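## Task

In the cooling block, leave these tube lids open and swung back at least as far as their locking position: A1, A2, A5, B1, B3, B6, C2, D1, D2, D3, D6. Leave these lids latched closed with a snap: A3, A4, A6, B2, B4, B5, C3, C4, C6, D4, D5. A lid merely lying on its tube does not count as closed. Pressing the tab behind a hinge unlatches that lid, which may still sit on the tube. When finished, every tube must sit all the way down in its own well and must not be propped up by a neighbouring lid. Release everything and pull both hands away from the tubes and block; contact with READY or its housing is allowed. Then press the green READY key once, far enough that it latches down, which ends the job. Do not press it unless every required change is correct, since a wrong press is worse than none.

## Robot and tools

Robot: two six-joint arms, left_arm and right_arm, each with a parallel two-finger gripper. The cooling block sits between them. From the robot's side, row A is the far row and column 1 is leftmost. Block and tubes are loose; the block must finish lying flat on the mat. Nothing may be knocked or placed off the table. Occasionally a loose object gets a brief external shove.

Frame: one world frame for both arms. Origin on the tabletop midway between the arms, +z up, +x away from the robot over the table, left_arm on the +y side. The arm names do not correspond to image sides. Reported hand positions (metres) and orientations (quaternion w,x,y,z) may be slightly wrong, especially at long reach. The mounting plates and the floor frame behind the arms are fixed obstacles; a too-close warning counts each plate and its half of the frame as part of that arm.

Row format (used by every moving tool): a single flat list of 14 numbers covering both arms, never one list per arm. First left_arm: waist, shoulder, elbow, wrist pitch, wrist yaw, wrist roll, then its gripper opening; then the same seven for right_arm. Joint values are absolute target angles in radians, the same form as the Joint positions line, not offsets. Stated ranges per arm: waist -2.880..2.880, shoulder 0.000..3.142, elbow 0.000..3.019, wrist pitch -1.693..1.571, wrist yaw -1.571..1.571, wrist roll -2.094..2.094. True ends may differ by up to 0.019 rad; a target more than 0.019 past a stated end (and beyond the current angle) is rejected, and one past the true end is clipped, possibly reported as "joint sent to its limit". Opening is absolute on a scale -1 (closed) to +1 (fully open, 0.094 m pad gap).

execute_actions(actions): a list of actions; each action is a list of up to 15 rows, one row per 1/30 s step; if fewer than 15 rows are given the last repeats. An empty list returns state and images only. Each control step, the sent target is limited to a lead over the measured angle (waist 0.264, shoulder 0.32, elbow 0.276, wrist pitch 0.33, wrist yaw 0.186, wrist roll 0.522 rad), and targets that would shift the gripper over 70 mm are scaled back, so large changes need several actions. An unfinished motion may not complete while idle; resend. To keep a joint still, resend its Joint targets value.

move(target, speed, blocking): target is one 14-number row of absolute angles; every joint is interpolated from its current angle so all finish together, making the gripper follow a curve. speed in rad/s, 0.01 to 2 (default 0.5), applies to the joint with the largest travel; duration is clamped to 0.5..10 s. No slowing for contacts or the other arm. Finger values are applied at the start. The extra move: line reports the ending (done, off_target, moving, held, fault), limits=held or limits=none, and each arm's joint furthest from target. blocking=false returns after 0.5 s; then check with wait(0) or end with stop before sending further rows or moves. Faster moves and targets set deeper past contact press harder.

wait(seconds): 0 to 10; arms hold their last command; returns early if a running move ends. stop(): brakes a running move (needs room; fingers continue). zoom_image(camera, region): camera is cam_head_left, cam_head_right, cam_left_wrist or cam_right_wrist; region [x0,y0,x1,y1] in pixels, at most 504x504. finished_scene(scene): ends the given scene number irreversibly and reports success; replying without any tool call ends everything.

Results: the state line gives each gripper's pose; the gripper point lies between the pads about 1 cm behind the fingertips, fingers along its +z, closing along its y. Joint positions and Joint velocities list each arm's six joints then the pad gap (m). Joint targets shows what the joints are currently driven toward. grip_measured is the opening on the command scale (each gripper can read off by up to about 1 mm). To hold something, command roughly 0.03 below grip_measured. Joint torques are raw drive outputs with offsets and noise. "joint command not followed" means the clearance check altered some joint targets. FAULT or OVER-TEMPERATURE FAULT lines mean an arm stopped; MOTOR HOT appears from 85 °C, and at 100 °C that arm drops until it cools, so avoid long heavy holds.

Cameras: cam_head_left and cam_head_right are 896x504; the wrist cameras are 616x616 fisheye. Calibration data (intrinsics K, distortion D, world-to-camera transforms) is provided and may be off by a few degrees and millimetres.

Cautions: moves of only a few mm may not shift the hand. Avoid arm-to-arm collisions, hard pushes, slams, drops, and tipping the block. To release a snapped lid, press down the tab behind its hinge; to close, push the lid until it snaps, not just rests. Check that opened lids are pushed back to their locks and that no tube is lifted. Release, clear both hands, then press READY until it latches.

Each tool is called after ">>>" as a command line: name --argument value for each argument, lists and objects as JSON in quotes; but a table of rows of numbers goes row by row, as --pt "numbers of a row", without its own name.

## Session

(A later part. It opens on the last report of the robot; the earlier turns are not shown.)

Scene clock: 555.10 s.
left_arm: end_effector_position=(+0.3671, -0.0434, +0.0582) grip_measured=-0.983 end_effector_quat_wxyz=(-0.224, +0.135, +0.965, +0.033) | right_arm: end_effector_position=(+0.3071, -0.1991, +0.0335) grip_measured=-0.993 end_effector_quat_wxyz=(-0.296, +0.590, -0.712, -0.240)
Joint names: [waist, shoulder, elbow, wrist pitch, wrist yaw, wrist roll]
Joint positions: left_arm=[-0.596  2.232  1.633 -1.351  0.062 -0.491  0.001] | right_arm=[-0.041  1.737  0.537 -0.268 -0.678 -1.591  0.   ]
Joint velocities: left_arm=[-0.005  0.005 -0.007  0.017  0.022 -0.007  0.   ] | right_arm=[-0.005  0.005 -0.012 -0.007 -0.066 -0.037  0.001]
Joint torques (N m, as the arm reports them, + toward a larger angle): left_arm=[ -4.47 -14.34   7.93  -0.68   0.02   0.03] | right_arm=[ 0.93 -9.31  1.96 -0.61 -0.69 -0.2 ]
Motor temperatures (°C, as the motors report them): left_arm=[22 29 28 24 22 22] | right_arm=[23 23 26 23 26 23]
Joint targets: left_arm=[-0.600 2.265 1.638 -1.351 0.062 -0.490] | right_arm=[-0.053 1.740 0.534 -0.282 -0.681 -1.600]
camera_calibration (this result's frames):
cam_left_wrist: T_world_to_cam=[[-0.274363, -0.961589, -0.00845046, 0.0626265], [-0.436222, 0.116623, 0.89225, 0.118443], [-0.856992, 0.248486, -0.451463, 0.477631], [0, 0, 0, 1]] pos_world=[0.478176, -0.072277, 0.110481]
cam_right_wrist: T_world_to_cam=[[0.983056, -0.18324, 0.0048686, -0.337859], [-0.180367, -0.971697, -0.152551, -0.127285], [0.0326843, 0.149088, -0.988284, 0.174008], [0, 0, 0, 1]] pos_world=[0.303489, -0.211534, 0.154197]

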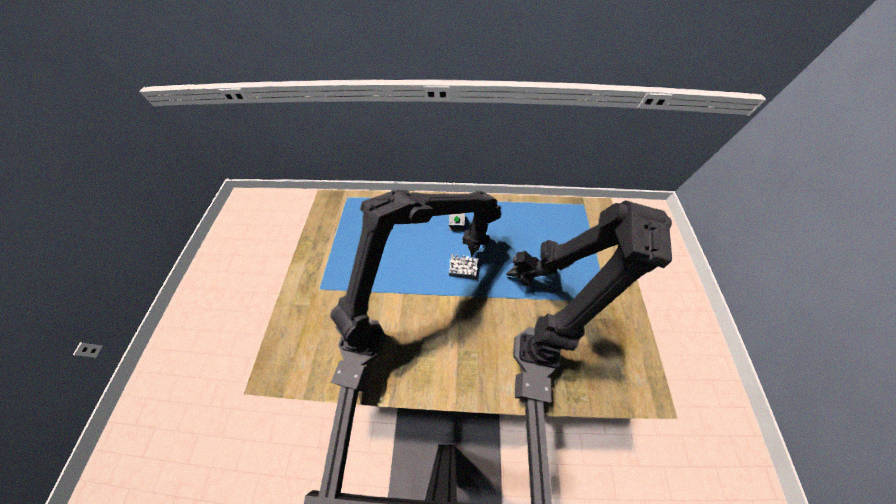

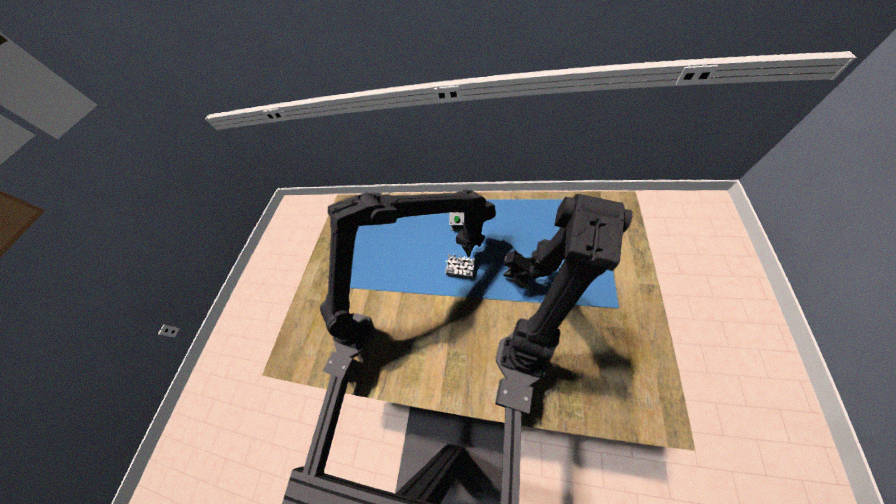

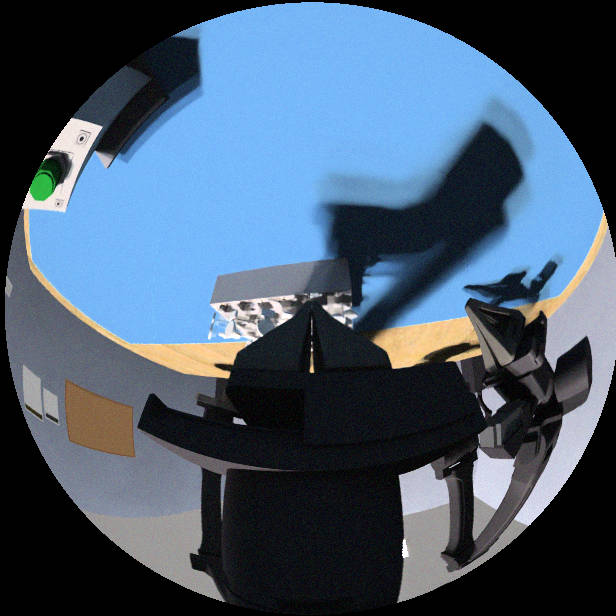

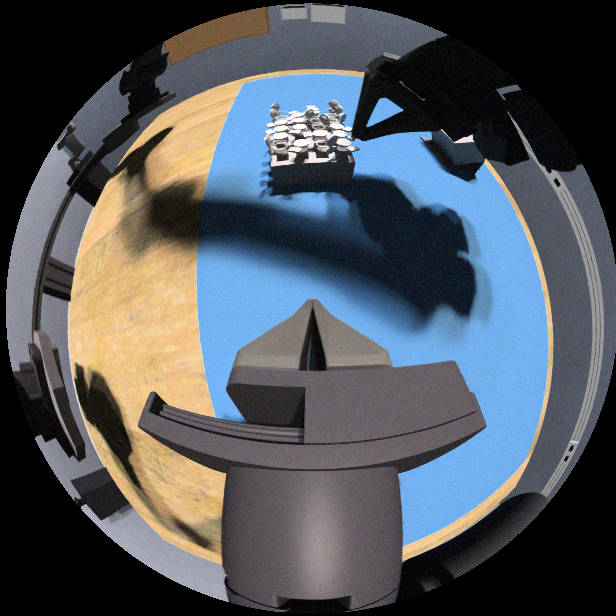

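>>> execute_actions --actions '[[[-0.6,2.28,1.638,-1.351,0.062,-0.49,-1,-0.053,1.74,0.534,-0.282,-0.681,-1.6,-1],[-0.6,2.288,1.638,-1.351,0.062,-0.49,-1,-0.053,1.74,0.534,-0.282,-0.681,-1.6,-1],[-0.6,2.291,1.638,-1.351,0.062,-0.49,-1,-0.053,1.74,0.534,-0.282,-0.681,-1.6,-1],[-0.6,2.294,1.638,-1.351,0.062,-0.49,-1,-0.053,1.74,0.534,-0.282,-0.681,-1.6,-1],[-0.6,2.297,1.638,-1.351,0.062,-0.49,-1,-0.053,1.74,0.534,-0.282,-0.681,-1.6,-1],[-0.6,2.30,1.638,-1.351,0.062,-0.49,-1,-0.053,1.74,0.534,-0.282,-0.681,-1.6,-1],[-0.6,2.303,1.638,-1.351,0.062,-0.49,-1,-0.053,1.74,0.534,-0.282,-0.681,-1.6,-1],[-0.6,2.305,1.638,-1.351,0.062,-0.49,-1,-0.053,1.74,0.534,-0.282,-0.681,-1.6,-1],[-0.6,2.305,1.638,-1.351,0.062,-0.49,-1,-0.053,1.74,0.534,-0.282,-0.681,-1.6,-1],[-0.6,2.305,1.638,-1.351,0.062,-0.49,-1,-0.053,1.74,0.534,-0.282,-0.681,-1.6,-1],[-0.6,2.265,1.638,-1.351,0.062,-0.49,-1,-0.053,1.74,0.534,-0.282,-0.681,-1.6,-1]]]'

>>> zoom_image --camera "cam_right_wrist" --region '[310, 95, 390, 165]'

Scene clock: 560.53 s.
left_arm: end_effector_position=(+0.3668, -0.0433, +0.0574) grip_measured=-0.983 end_effector_quat_wxyz=(-0.225, +0.135, +0.964, +0.033) | right_arm: end_effector_position=(+0.3071, -0.1991, +0.0335) grip_measured=-0.993 end_effector_quat_wxyz=(-0.296, +0.590, -0.712, -0.240)
Joint names: [waist, shoulder, elbow, wrist pitch, wrist yaw, wrist roll]
Joint positions: left_arm=[-0.596  2.233  1.633 -1.351  0.062 -0.491  0.001] | right_arm=[-0.041  1.737  0.537 -0.268 -0.678 -1.591  0.   ]
Joint velocities: left_arm=[-0.005 -0.005 -0.012  0.002  0.051 -0.051 -0.   ] | right_arm=[-0.015 -0.005 -0.002 -0.032 -0.051  0.037  0.001]
Joint torques (N m, as the arm reports them, + toward a larger angle): left_arm=[ -4.06 -14.28   7.88  -0.67   0.02   0.02] | right_arm=[ 0.67 -9.49  1.78 -0.58 -0.68 -0.12]
Motor temperatures (°C, as the motors report them): left_arm=[22 29 28 24 22 22] | right_arm=[23 23 26 23 26 23]
Joint targets: left_arm=[-0.600 2.265 1.638 -1.351 0.062 -0.490] | right_arm=[-0.053 1.740 0.534 -0.282 -0.681 -1.600]
camera_calibration (this result's frames):
cam_left_wrist: T_world_to_cam=[[-0.27459, -0.961518, -0.00913775, 0.0627832], [-0.435211, 0.115802, 0.89285, 0.118537], [-0.857433, 0.249145, -0.450261, 0.477119], [0, 0, 0, 1]] pos_world=[0.477926, -0.0722315, 0.109566]
cam_right_wrist: T_world_to_cam=[[0.983056, -0.18324, 0.0048686, -0.337859], [-0.180367, -0.971697, -0.152551, -0.127285], [0.0326843, 0.149088, -0.988284, 0.174008], [0, 0, 0, 1]] pos_world=[0.303489, -0.211534, 0.154197]

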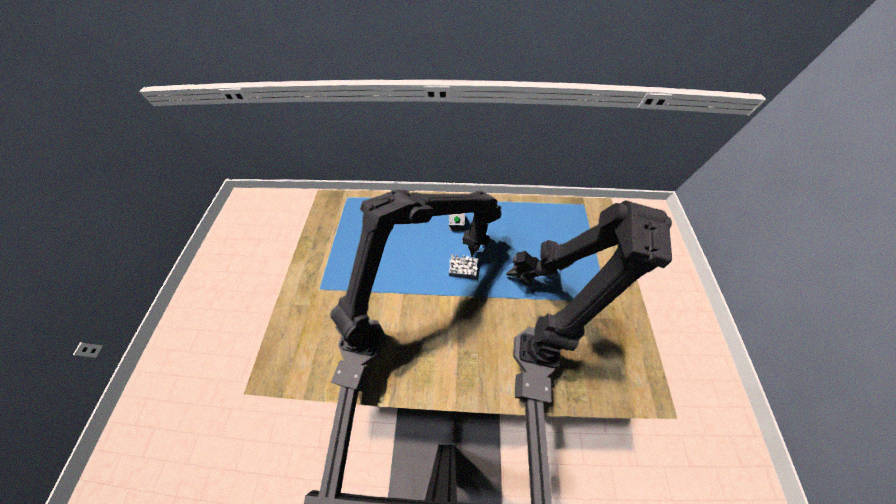

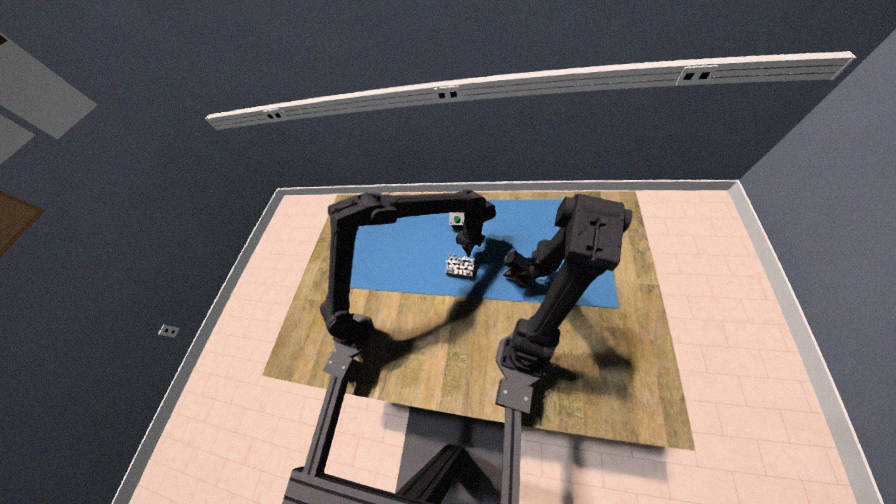

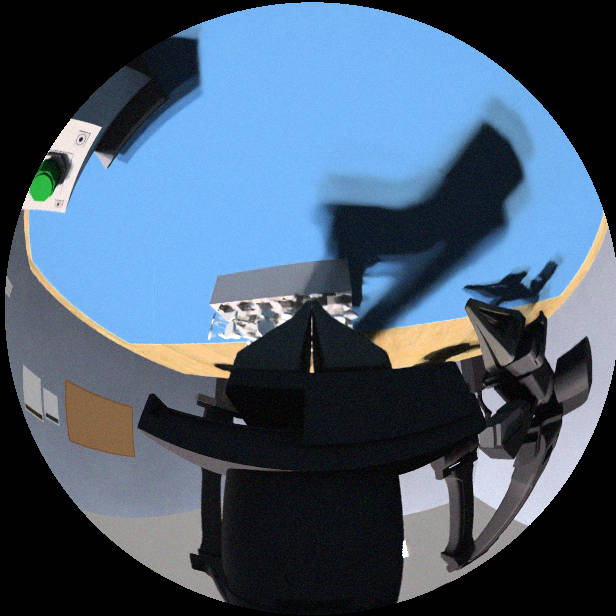

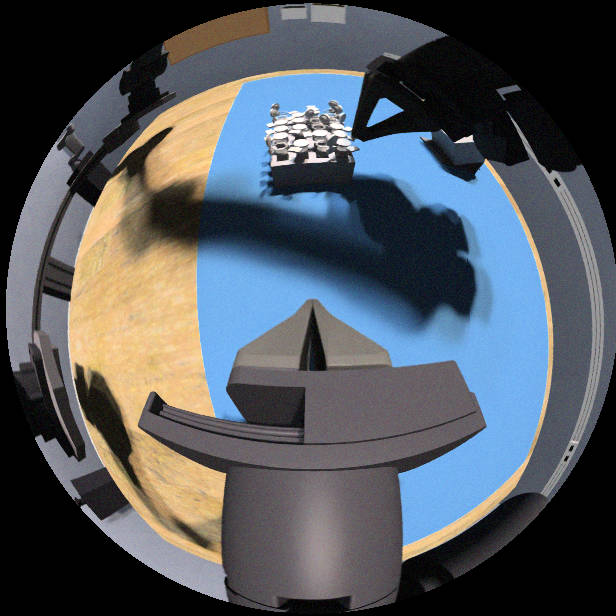

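Region (310, 95, 390, 165) of cam_right_wrist's 616x616 image, scaled by 6.300, with more detail than that image has; it fills the top 441 rows of this view, and the rest is white.

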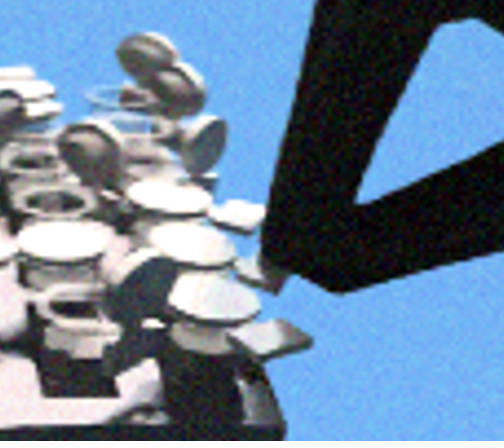

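Lid starts tilting. Higher pulse.

>>> execute_actions --actions '[[[-0.6,2.29,1.638,-1.351,0.062,-0.49,-1,-0.053,1.74,0.534,-0.282,-0.681,-1.6,-1],[-0.6,2.305,1.638,-1.351,0.062,-0.49,-1,-0.053,1.74,0.534,-0.282,-0.681,-1.6,-1],[-0.6,2.308,1.638,-1.351,0.062,-0.49,-1,-0.053,1.74,0.534,-0.282,-0.681,-1.6,-1],[-0.6,2.311,1.638,-1.351,0.062,-0.49,-1,-0.053,1.74,0.534,-0.282,-0.681,-1.6,-1],[-0.6,2.314,1.638,-1.351,0.062,-0.49,-1,-0.053,1.74,0.534,-0.282,-0.681,-1.6,-1],[-0.6,2.317,1.638,-1.351,0.062,-0.49,-1,-0.053,1.74,0.534,-0.282,-0.681,-1.6,-1],[-0.6,2.32,1.638,-1.351,0.062,-0.49,-1,-0.053,1.74,0.534,-0.282,-0.681,-1.6,-1],[-0.6,2.32,1.638,-1.351,0.062,-0.49,-1,-0.053,1.74,0.534,-0.282,-0.681,-1.6,-1],[-0.6,2.32,1.638,-1.351,0.062,-0.49,-1,-0.053,1.74,0.534,-0.282,-0.681,-1.6,-1],[-0.6,2.27,1.638,-1.351,0.062,-0.49,-1,-0.053,1.74,0.534,-0.282,-0.681,-1.6,-1]]]'

>>> zoom_image --camera "cam_right_wrist" --region '[310, 95, 390, 165]'

Scene clock: 566.13 s.
left_arm: end_effector_position=(+0.3670, -0.0436, +0.0568) grip_measured=-0.983 end_effector_quat_wxyz=(-0.225, +0.135, +0.964, +0.034) | right_arm: end_effector_position=(+0.3071, -0.1991, +0.0335) grip_measured=-0.993 end_effector_quat_wxyz=(-0.296, +0.590, -0.712, -0.240)
Joint names: [waist, shoulder, elbow, wrist pitch, wrist yaw, wrist roll]
Joint positions: left_arm=[-0.596  2.235  1.635 -1.351  0.062 -0.491  0.001] | right_arm=[-0.041  1.737  0.537 -0.268 -0.678 -1.591  0.   ]
Joint velocities: left_arm=[-0.005  0.005  0.017  0.002  0.022 -0.022  0.   ] | right_arm=[-0.005 -0.005 -0.017  0.002 -0.095  0.007  0.   ]
Joint torques (N m, as the arm reports them, + toward a larger angle): left_arm=[ -4.68 -14.35   7.69  -0.66   0.04  -0.01] | right_arm=[  0.49 -10.67   1.75  -0.44  -0.67  -0.11]
Motor temperatures (°C, as the motors report them): left_arm=[22 29 28 24 22 22] | right_arm=[23 23 26 23 26 23]
Joint targets: left_arm=[-0.600 2.270 1.638 -1.351 0.062 -0.490] | right_arm=[-0.053 1.740 0.534 -0.282 -0.681 -1.600]
camera_calibration (this result's frames):
cam_left_wrist: T_world_to_cam=[[-0.274647, -0.9615, -0.00930952, 0.0625861], [-0.434958, 0.115597, 0.893, 0.119092], [-0.857543, 0.249309, -0.44996, 0.477067], [0, 0, 0, 1]] pos_world=[0.478095, -0.0725275, 0.108895]
cam_right_wrist: T_world_to_cam=[[0.983056, -0.18324, 0.0048686, -0.337859], [-0.180367, -0.971697, -0.152551, -0.127285], [0.0326843, 0.149088, -0.988284, 0.174008], [0, 0, 0, 1]] pos_world=[0.303489, -0.211534, 0.154197]

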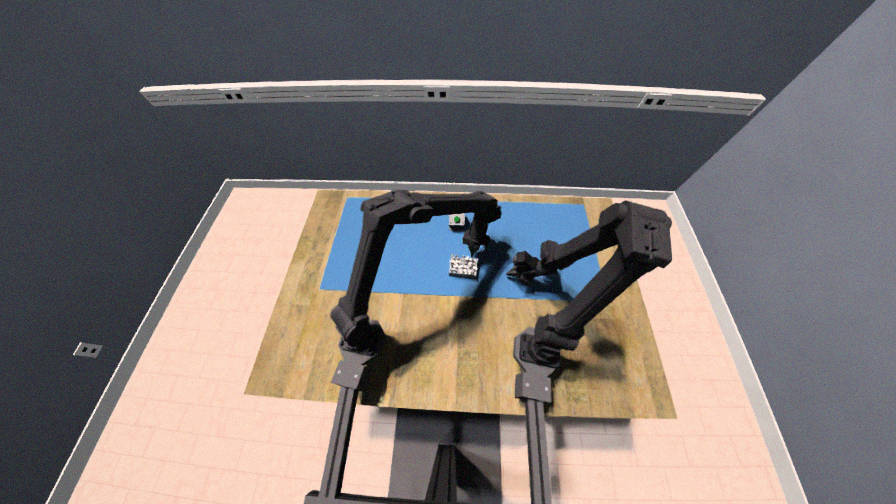

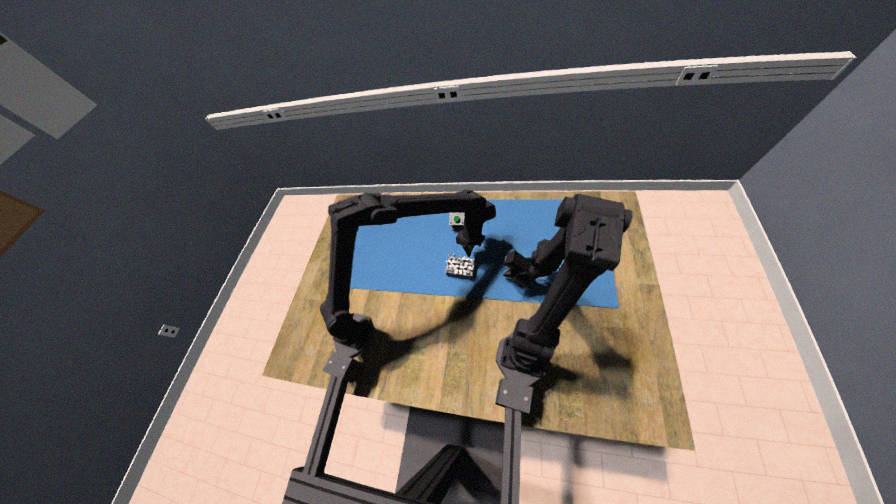

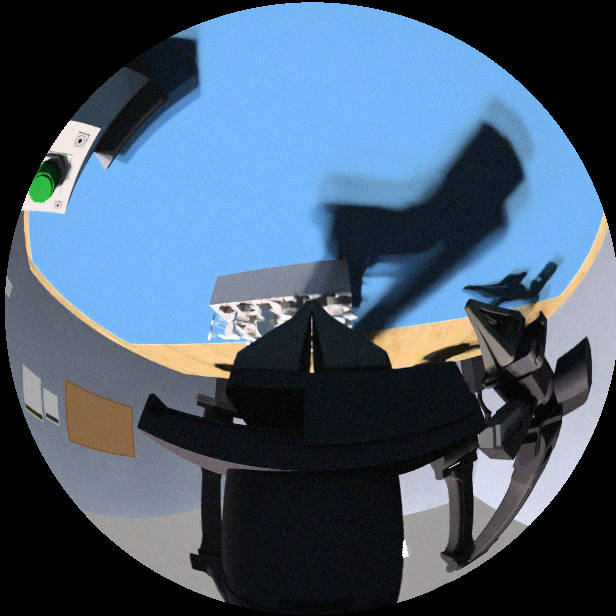

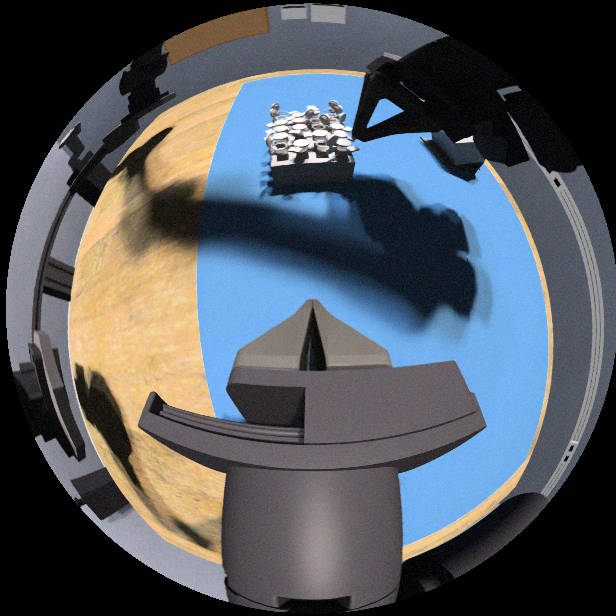

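Region (310, 95, 390, 165) of cam_right_wrist's 616x616 image, scaled by 6.300, with more detail than that image has; it fills the top 441 rows of this view, and the rest is white.

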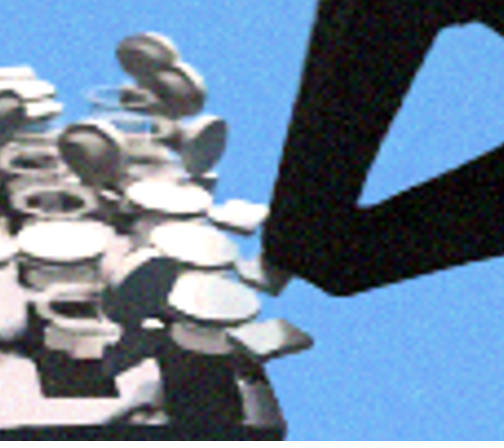

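>>> execute_actions --actions '[[[-0.6,2.30,1.63,-1.351,0.062,-0.49,-1,-0.053,1.74,0.534,-0.282,-0.681,-1.6,-1],[-0.6,2.318,1.625,-1.351,0.062,-0.49,-1,-0.053,1.74,0.534,-0.282,-0.681,-1.6,-1],[-0.6,2.322,1.625,-1.351,0.062,-0.49,-1,-0.053,1.74,0.534,-0.282,-0.681,-1.6,-1],[-0.6,2.326,1.625,-1.351,0.062,-0.49,-1,-0.053,1.74,0.534,-0.282,-0.681,-1.6,-1],[-0.6,2.33,1.625,-1.351,0.062,-0.49,-1,-0.053,1.74,0.534,-0.282,-0.681,-1.6,-1],[-0.6,2.334,1.625,-1.351,0.062,-0.49,-1,-0.053,1.74,0.534,-0.282,-0.681,-1.6,-1],[-0.6,2.336,1.625,-1.351,0.062,-0.49,-1,-0.053,1.74,0.534,-0.282,-0.681,-1.6,-1],[-0.6,2.336,1.625,-1.351,0.062,-0.49,-1,-0.053,1.74,0.534,-0.282,-0.681,-1.6,-1],[-0.6,2.336,1.625,-1.351,0.062,-0.49,-1,-0.053,1.74,0.534,-0.282,-0.681,-1.6,-1],[-0.6,2.27,1.632,-1.351,0.062,-0.49,-1,-0.053,1.74,0.534,-0.282,-0.681,-1.6,-1]]]'

>>> zoom_image --camera "cam_right_wrist" --region '[310, 95, 390, 165]'

Scene clock: 572.90 s.
left_arm: end_effector_position=(+0.3617, -0.0411, +0.0419) grip_measured=-0.983 end_effector_quat_wxyz=(-0.235, +0.135, +0.962, +0.042) | right_arm: end_effector_position=(+0.3071, -0.1991, +0.0335) grip_measured=-0.993 end_effector_quat_wxyz=(-0.296, +0.590, -0.712, -0.240)
Joint names: [waist, shoulder, elbow, wrist pitch, wrist yaw, wrist roll]
Joint positions: left_arm=[-0.595  2.265  1.636 -1.35   0.061 -0.491  0.001] | right_arm=[-0.041  1.737  0.537 -0.268 -0.678 -1.591  0.   ]
Joint velocities: left_arm=[ 0.005 -0.005 -0.012 -0.017 -0.11  -0.022 -0.   ] | right_arm=[-0.015 -0.015 -0.002 -0.012  0.022 -0.037 -0.   ]
Joint torques (N m, as the arm reports them, + toward a larger angle): left_arm=[ -4.62 -16.4    6.82  -0.82   0.09   0.01] | right_arm=[ 0.87 -9.76  1.67 -0.45 -0.64 -0.18]
Motor temperatures (°C, as the motors report them): left_arm=[22 29 28 24 22 22] | right_arm=[23 23 26 23 26 23]
Joint targets: left_arm=[-0.600 2.270 1.632 -1.351 0.062 -0.490] | right_arm=[-0.053 1.740 0.534 -0.282 -0.681 -1.600]
camera_calibration (this result's frames):
cam_left_wrist: T_world_to_cam=[[-0.279104, -0.959989, -0.022848, 0.0656296], [-0.417539, 0.0998987, 0.903151, 0.122438], [-0.864732, 0.261613, -0.428715, 0.467478], [0, 0, 0, 1]] pos_world=[0.473683, -0.0715258, 0.0913344]
cam_right_wrist: T_world_to_cam=[[0.983056, -0.18324, 0.0048686, -0.337859], [-0.180367, -0.971697, -0.152551, -0.127285], [0.0326843, 0.149088, -0.988284, 0.174008], [0, 0, 0, 1]] pos_world=[0.303489, -0.211534, 0.154197]

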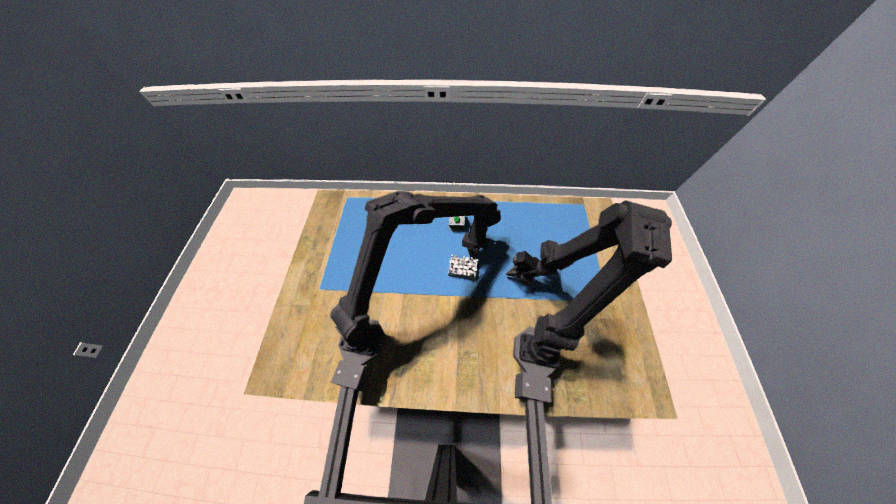

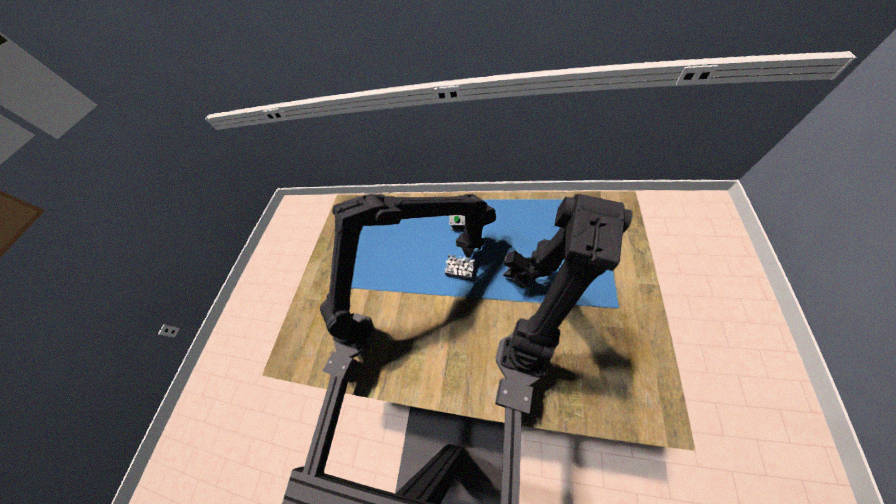

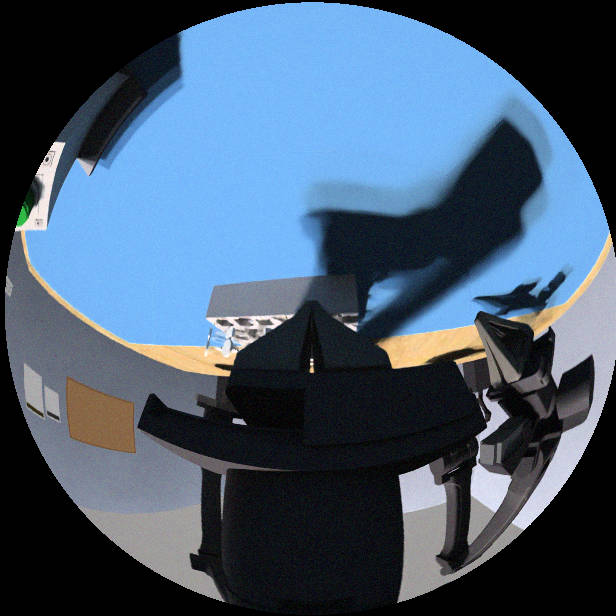

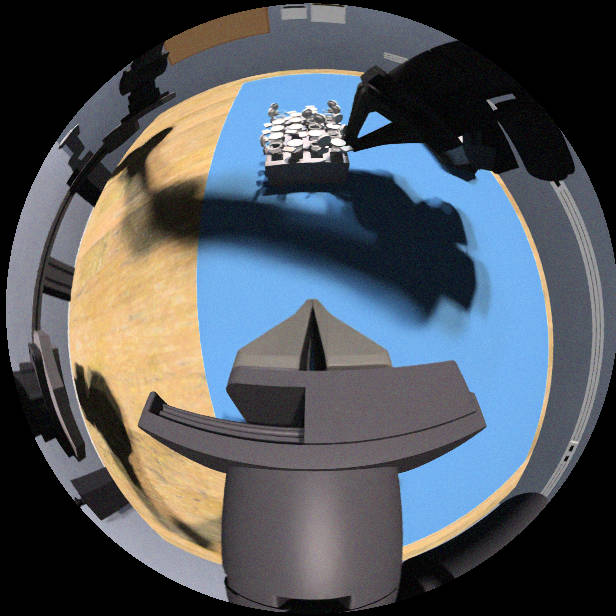

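Region (310, 95, 390, 165) of cam_right_wrist's 616x616 image, scaled by 6.300, with more detail than that image has; it fills the top 441 rows of this view, and the rest is white.

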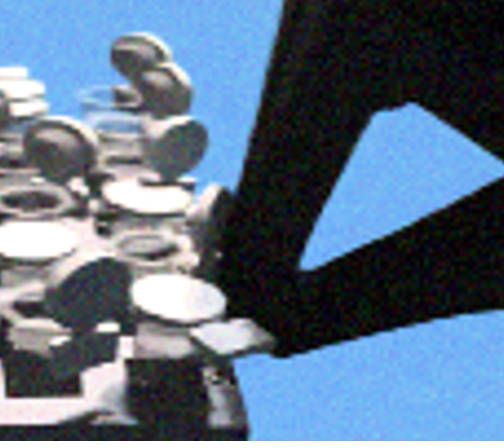

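>>> move --target '[-0.585,2.265,1.70,-1.35,0.062,-0.49,-1,-0.053,1.74,0.534,-0.282,-0.681,-1.6,-1]' --speed 0.08

>>> zoom_image --camera "cam_right_wrist" --region '[290, 90, 380, 170]'

Scene clock: 578.97 s.
left_arm: end_effector_position=(+0.3698, -0.0469, +0.0462) grip_measured=-0.983 end_effector_quat_wxyz=(-0.227, +0.134, +0.964, +0.036) | right_arm: end_effector_position=(+0.3071, -0.1991, +0.0335) grip_measured=-0.993 end_effector_quat_wxyz=(-0.296, +0.590, -0.712, -0.240)
Joint names: [waist, shoulder, elbow, wrist pitch, wrist yaw, wrist roll]
Joint positions: left_arm=[-0.594  2.265  1.657 -1.35   0.061 -0.491  0.001] | right_arm=[-0.041  1.737  0.537 -0.268 -0.678 -1.591  0.   ]
Joint velocities: left_arm=[-0.005 -0.015  0.007  0.017 -0.037 -0.022  0.001] | right_arm=[-0.015  0.005 -0.012  0.002  0.051 -0.022 -0.001]
Joint torques (N m, as the arm reports them, + toward a larger angle): left_arm=[ -3.68 -17.68  11.59  -0.75   0.09   0.  ] | right_arm=[  0.65 -10.11   1.76  -0.5   -0.7   -0.15]
Motor temperatures (°C, as the motors report them): left_arm=[22 29 28 24 22 22] | right_arm=[23 23 26 23 26 23]
Joint targets: left_arm=[-0.585 2.265 1.700 -1.350 0.062 -0.490] | right_arm=[-0.053 1.740 0.534 -0.282 -0.681 -1.600]
move: off_target (left_arm); limits=none; left_arm: farthest joint: the elbow, 0.043 radians from its target (0.064 radians at the start); right_arm: farthest joint: the wrist pitch, 0.014 radians from its target (0.014 radians at the start)
camera_calibration (this result's frames):
cam_left_wrist: T_world_to_cam=[[-0.274631, -0.961459, -0.0132262, 0.0602413], [-0.432052, 0.1111, 0.894979, 0.128787], [-0.859016, 0.251503, -0.445911, 0.476033], [0, 0, 0, 1]] pos_world=[0.481107, -0.0761125, 0.0978038]
cam_right_wrist: T_world_to_cam=[[0.983056, -0.18324, 0.0048686, -0.337859], [-0.180367, -0.971697, -0.152551, -0.127285], [0.0326843, 0.149088, -0.988284, 0.174008], [0, 0, 0, 1]] pos_world=[0.303489, -0.211534, 0.154197]

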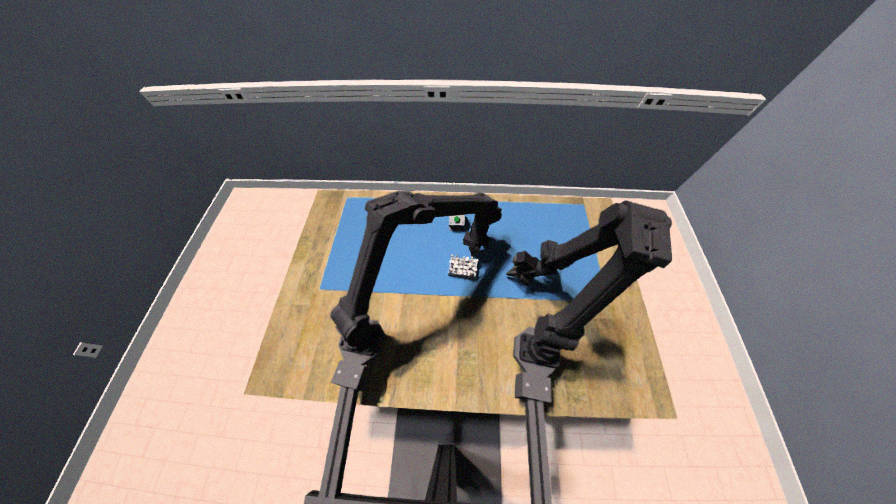

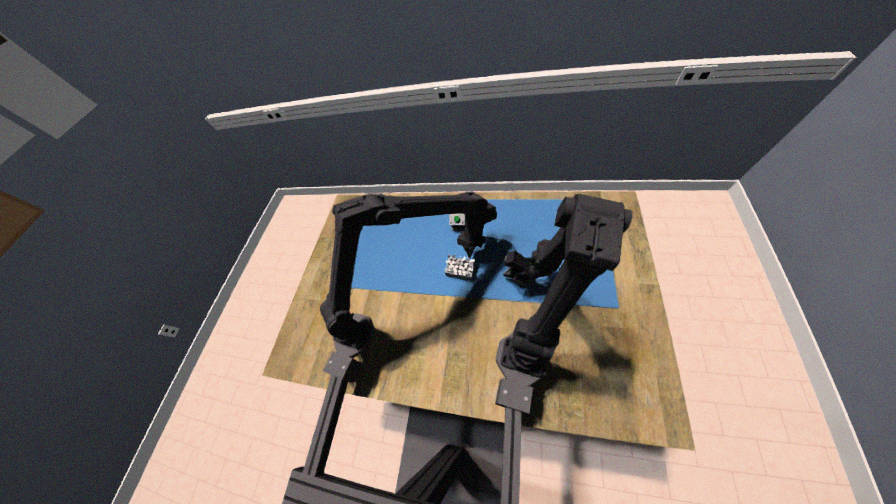

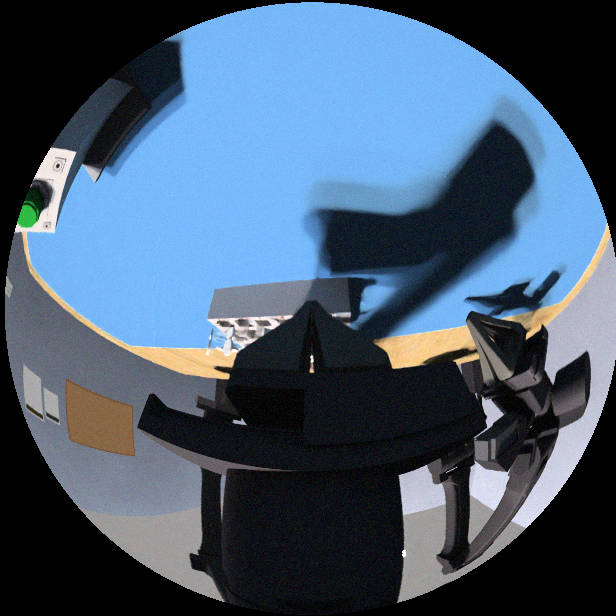

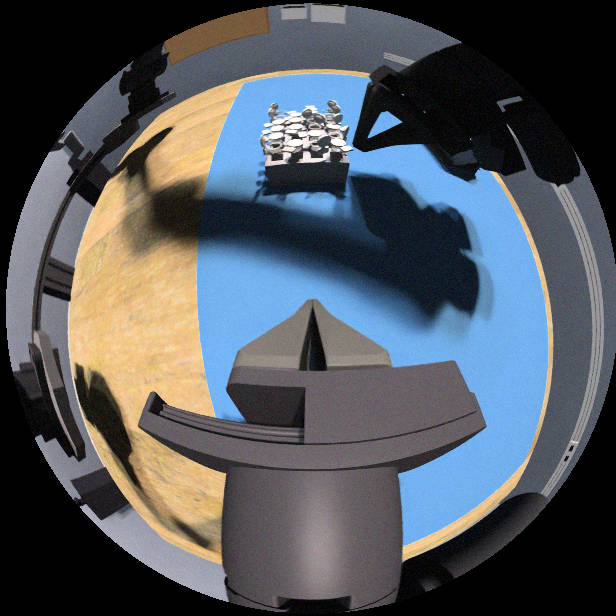

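Region (290, 90, 380, 170) of cam_right_wrist's 616x616 image, scaled by 5.600, with more detail than that image has.

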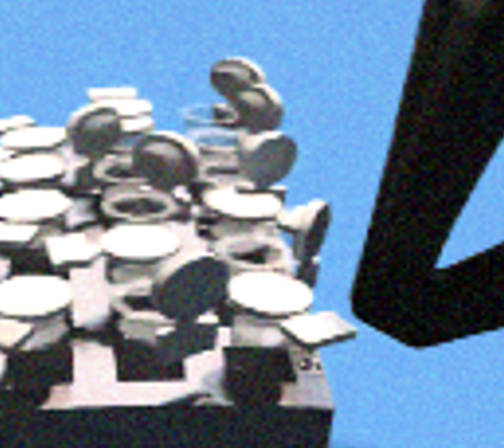

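>>> move --target '[-0.594,2.14,1.66,-1.35,0.062,-0.49,-1,-0.053,1.74,0.534,-0.282,-0.681,-1.6,-1]' --speed 0.25

>>> move --target '[-0.775,1.77,1.026,-0.78,-0.157,-0.94,-1,-0.053,1.74,0.534,-0.282,-0.681,-1.6,-1]' --speed 0.4

>>> zoom_image --camera "cam_left_wrist" --region '[220, 170, 410, 320]'

Scene clock: 589.50 s.
left_arm: end_effector_position=(+0.3900, -0.0543, +0.1016) grip_measured=-0.983 end_effector_quat_wxyz=(-0.184, +0.133, +0.974, +0.004) | right_arm: end_effector_position=(+0.3071, -0.1991, +0.0335) grip_measured=-0.993 end_effector_quat_wxyz=(-0.296, +0.590, -0.712, -0.240)
Joint names: [waist, shoulder, elbow, wrist pitch, wrist yaw, wrist roll]
Joint positions: left_arm=[-0.594  2.158  1.657 -1.35   0.061 -0.491  0.001] | right_arm=[-0.041  1.737  0.537 -0.268 -0.678 -1.591  0.   ]
Joint velocities: left_arm=[ 0.005  0.005 -0.002  0.022  0.007 -0.066 -0.001] | right_arm=[-0.015 -0.005  0.012 -0.002  0.007  0.051 -0.001]
Joint torques (N m, as the arm reports them, + toward a larger angle): left_arm=[ -4.02 -17.66   8.35  -0.59   0.1    0.02] | right_arm=[ 0.01 -9.61  1.84 -0.48 -0.65 -0.13]
Motor temperatures (°C, as the motors report them): left_arm=[22 30 29 24 22 22] | right_arm=[23 23 26 23 26 23]
Joint targets: left_arm=[-0.594 2.140 1.660 -1.350 0.062 -0.490] | right_arm=[-0.053 1.740 0.534 -0.282 -0.681 -1.600]
move: done; limits=none; left_arm: farthest joint: the shoulder, 0.018 radians from its target (0.125 radians at the start); right_arm: farthest joint: the wrist pitch, 0.014 radians from its target (0.014 radians at the start)
camera_calibration (this result's frames):
cam_left_wrist: T_world_to_cam=[[-0.2601, -0.964918, 0.0358012, 0.0485678], [-0.502231, 0.166861, 0.848482, 0.123902], [-0.824689, 0.20271, -0.528012, 0.512177], [0, 0, 0, 1]] pos_world=[0.497247, -0.0776337, 0.163569]
cam_right_wrist: T_world_to_cam=[[0.983056, -0.18324, 0.0048686, -0.337859], [-0.180367, -0.971697, -0.152551, -0.127285], [0.0326843, 0.149088, -0.988284, 0.174008], [0, 0, 0, 1]] pos_world=[0.303489, -0.211534, 0.154197]

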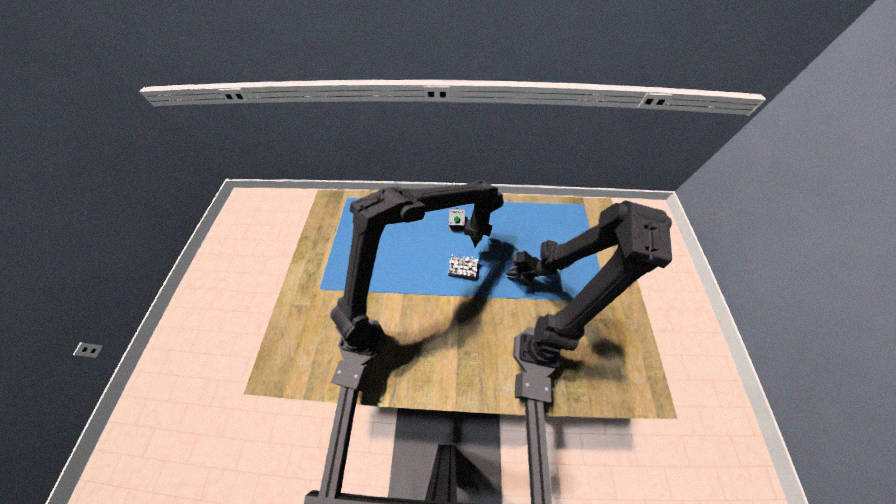

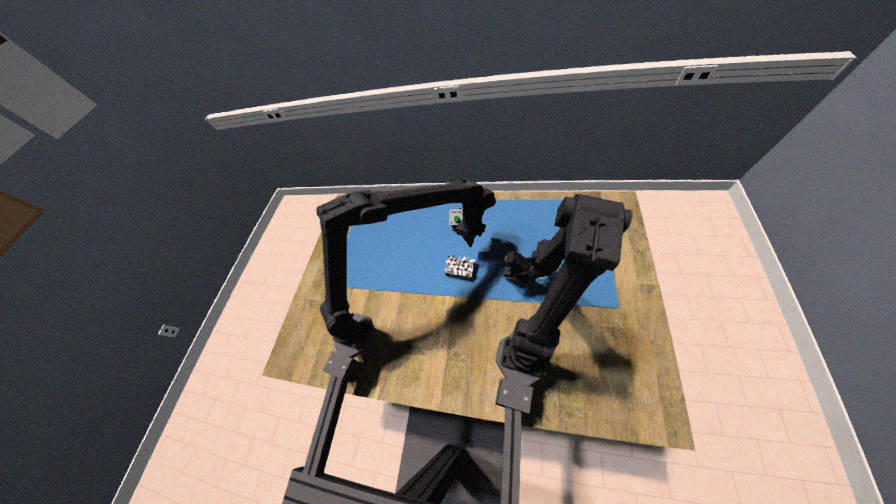

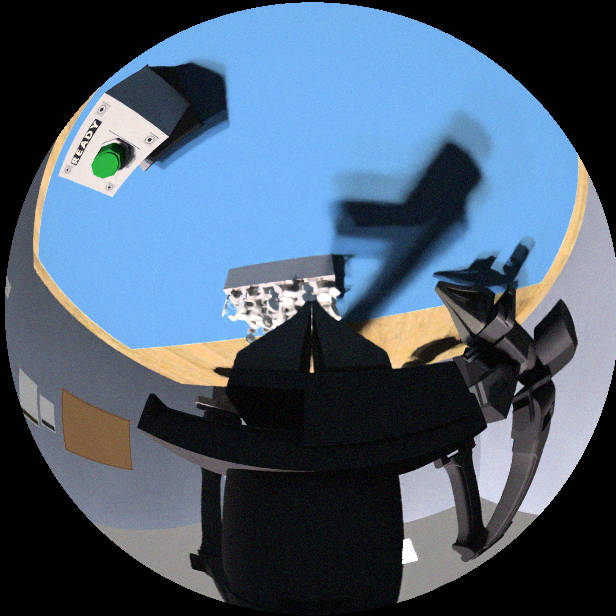

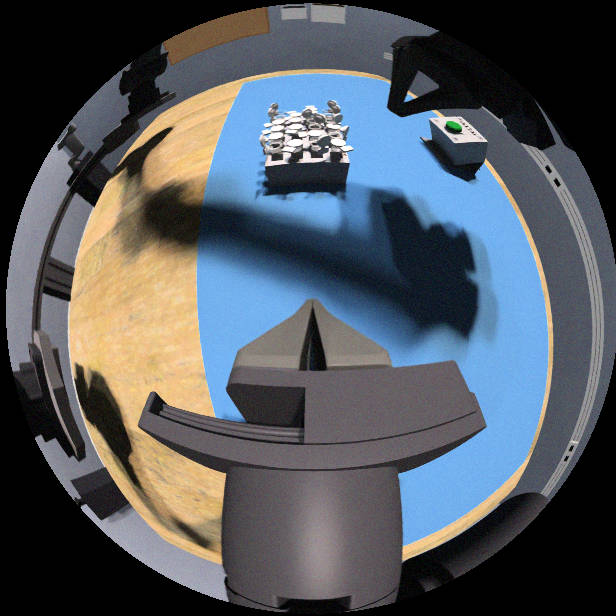

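Scene clock: 591.77 s.
left_arm: end_effector_position=(+0.2805, -0.0107, +0.0957) grip_measured=-0.983 end_effector_quat_wxyz=(+0.001, -0.002, +1.000, -0.001) | right_arm: end_effector_position=(+0.3071, -0.1991, +0.0335) grip_measured=-0.993 end_effector_quat_wxyz=(-0.296, +0.590, -0.712, -0.240)
Joint names: [waist, shoulder, elbow, wrist pitch, wrist yaw, wrist roll]
Joint positions: left_arm=[-0.768  1.799  1.028 -0.796 -0.152 -0.928  0.001] | right_arm=[-0.041  1.737  0.537 -0.268 -0.678 -1.591  0.   ]
Joint velocities: left_arm=[-0.015  0.005 -0.012  0.002  0.037 -0.022  0.001] | right_arm=[-0.024 -0.015  0.002  0.002 -0.007  0.007  0.   ]
Joint torques (N m, as the arm reports them, + toward a larger angle): left_arm=[ -3.76 -13.26   7.05   0.38  -0.38  -0.08] | right_arm=[  0.5  -10.07   1.8   -0.43  -0.67  -0.16]
Motor temperatures (°C, as the motors report them): left_arm=[22 30 29 24 22 22] | right_arm=[23 23 26 23 26 23]
Joint targets: left_arm=[-0.775 1.770 1.026 -0.780 -0.157 -0.940] | right_arm=[-0.053 1.740 0.534 -0.282 -0.681 -1.600]
move: off_target (left_arm); limits=none; left_arm: farthest joint: the shoulder, 0.029 radians from its target (0.388 radians at the start); right_arm: farthest joint: the wrist pitch, 0.014 radians from its target (0.014 radians at the start)
camera_calibration (this result's frames):
cam_left_wrist: T_world_to_cam=[[0.00697284, -0.999973, -0.00250066, -0.00925235], [-0.800075, -0.00707903, 0.599858, 0.17216], [-0.599859, -0.002182, -0.800102, 0.370751], [0, 0, 0, 1]] pos_world=[0.360204, -0.00722439, 0.193344]
cam_right_wrist: T_world_to_cam=[[0.983056, -0.18324, 0.0048686, -0.337859], [-0.180367, -0.971697, -0.152551, -0.127285], [0.0326843, 0.149088, -0.988284, 0.174008], [0, 0, 0, 1]] pos_world=[0.303489, -0.211534, 0.154197]

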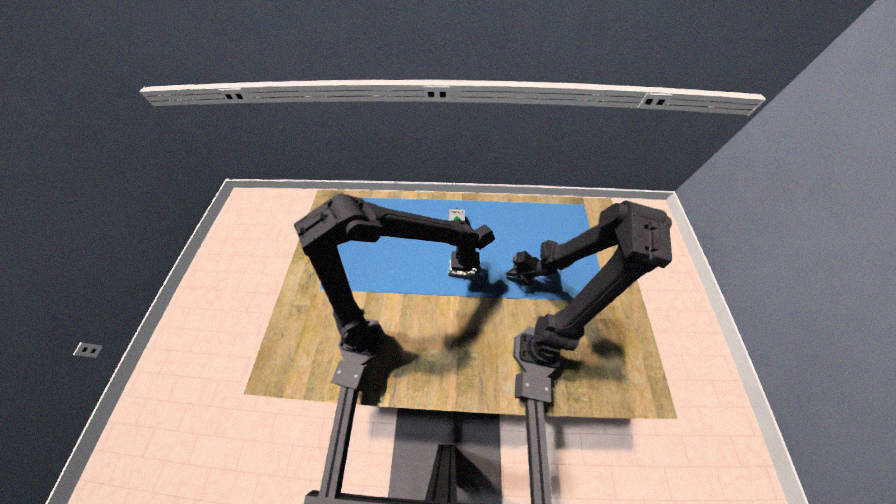

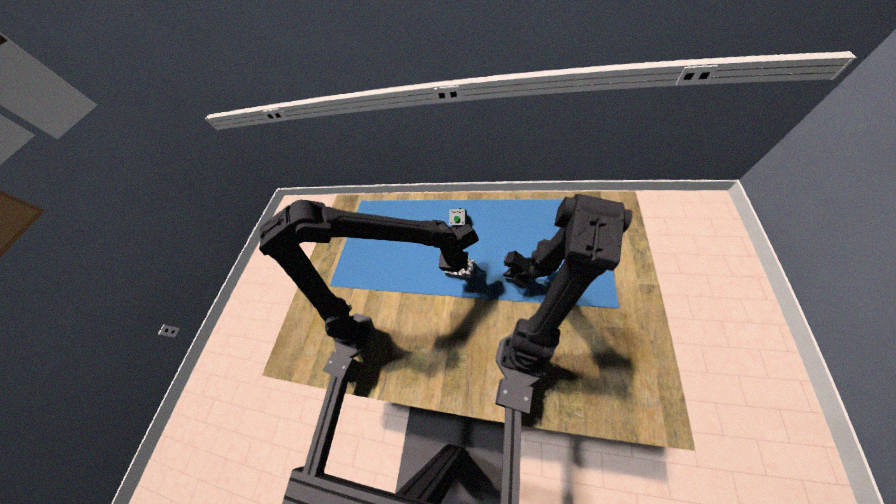

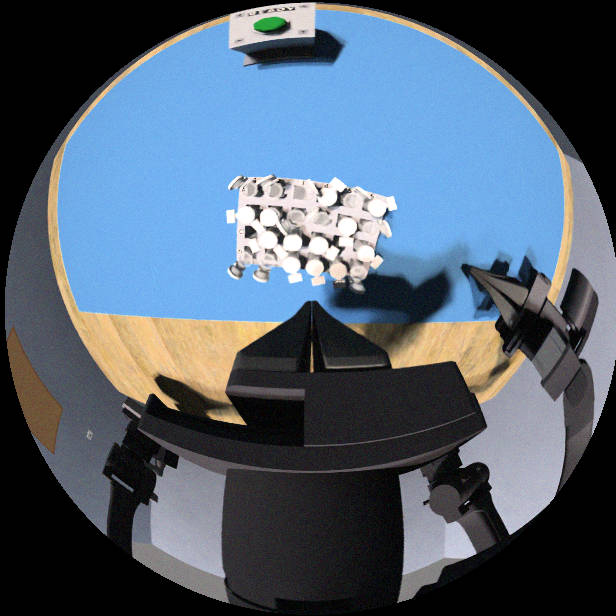

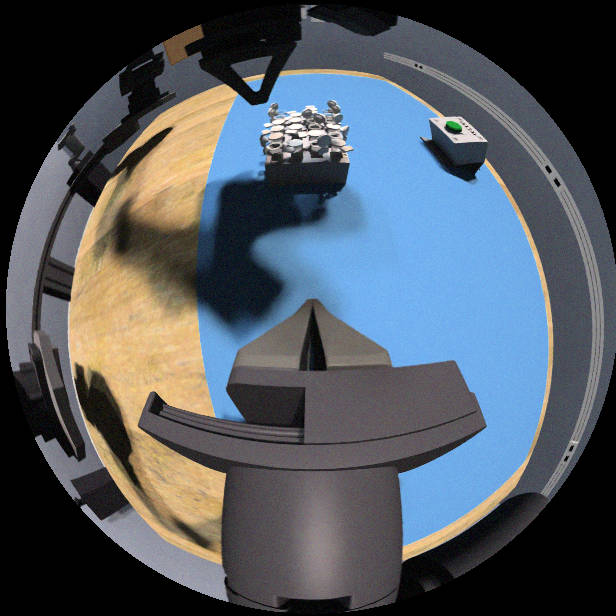

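Region (220, 170, 410, 320) of cam_left_wrist's 616x616 image, scaled by 2.653, with more detail than that image has; it fills the top 398 rows of this view, and the rest is white.

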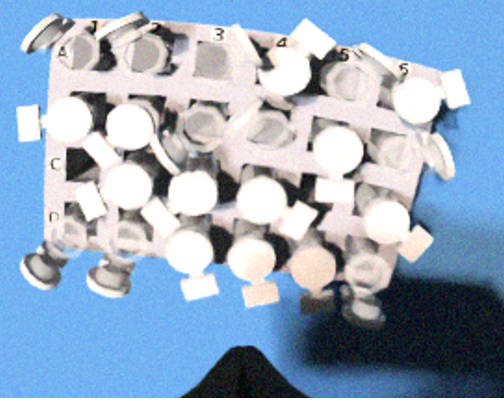

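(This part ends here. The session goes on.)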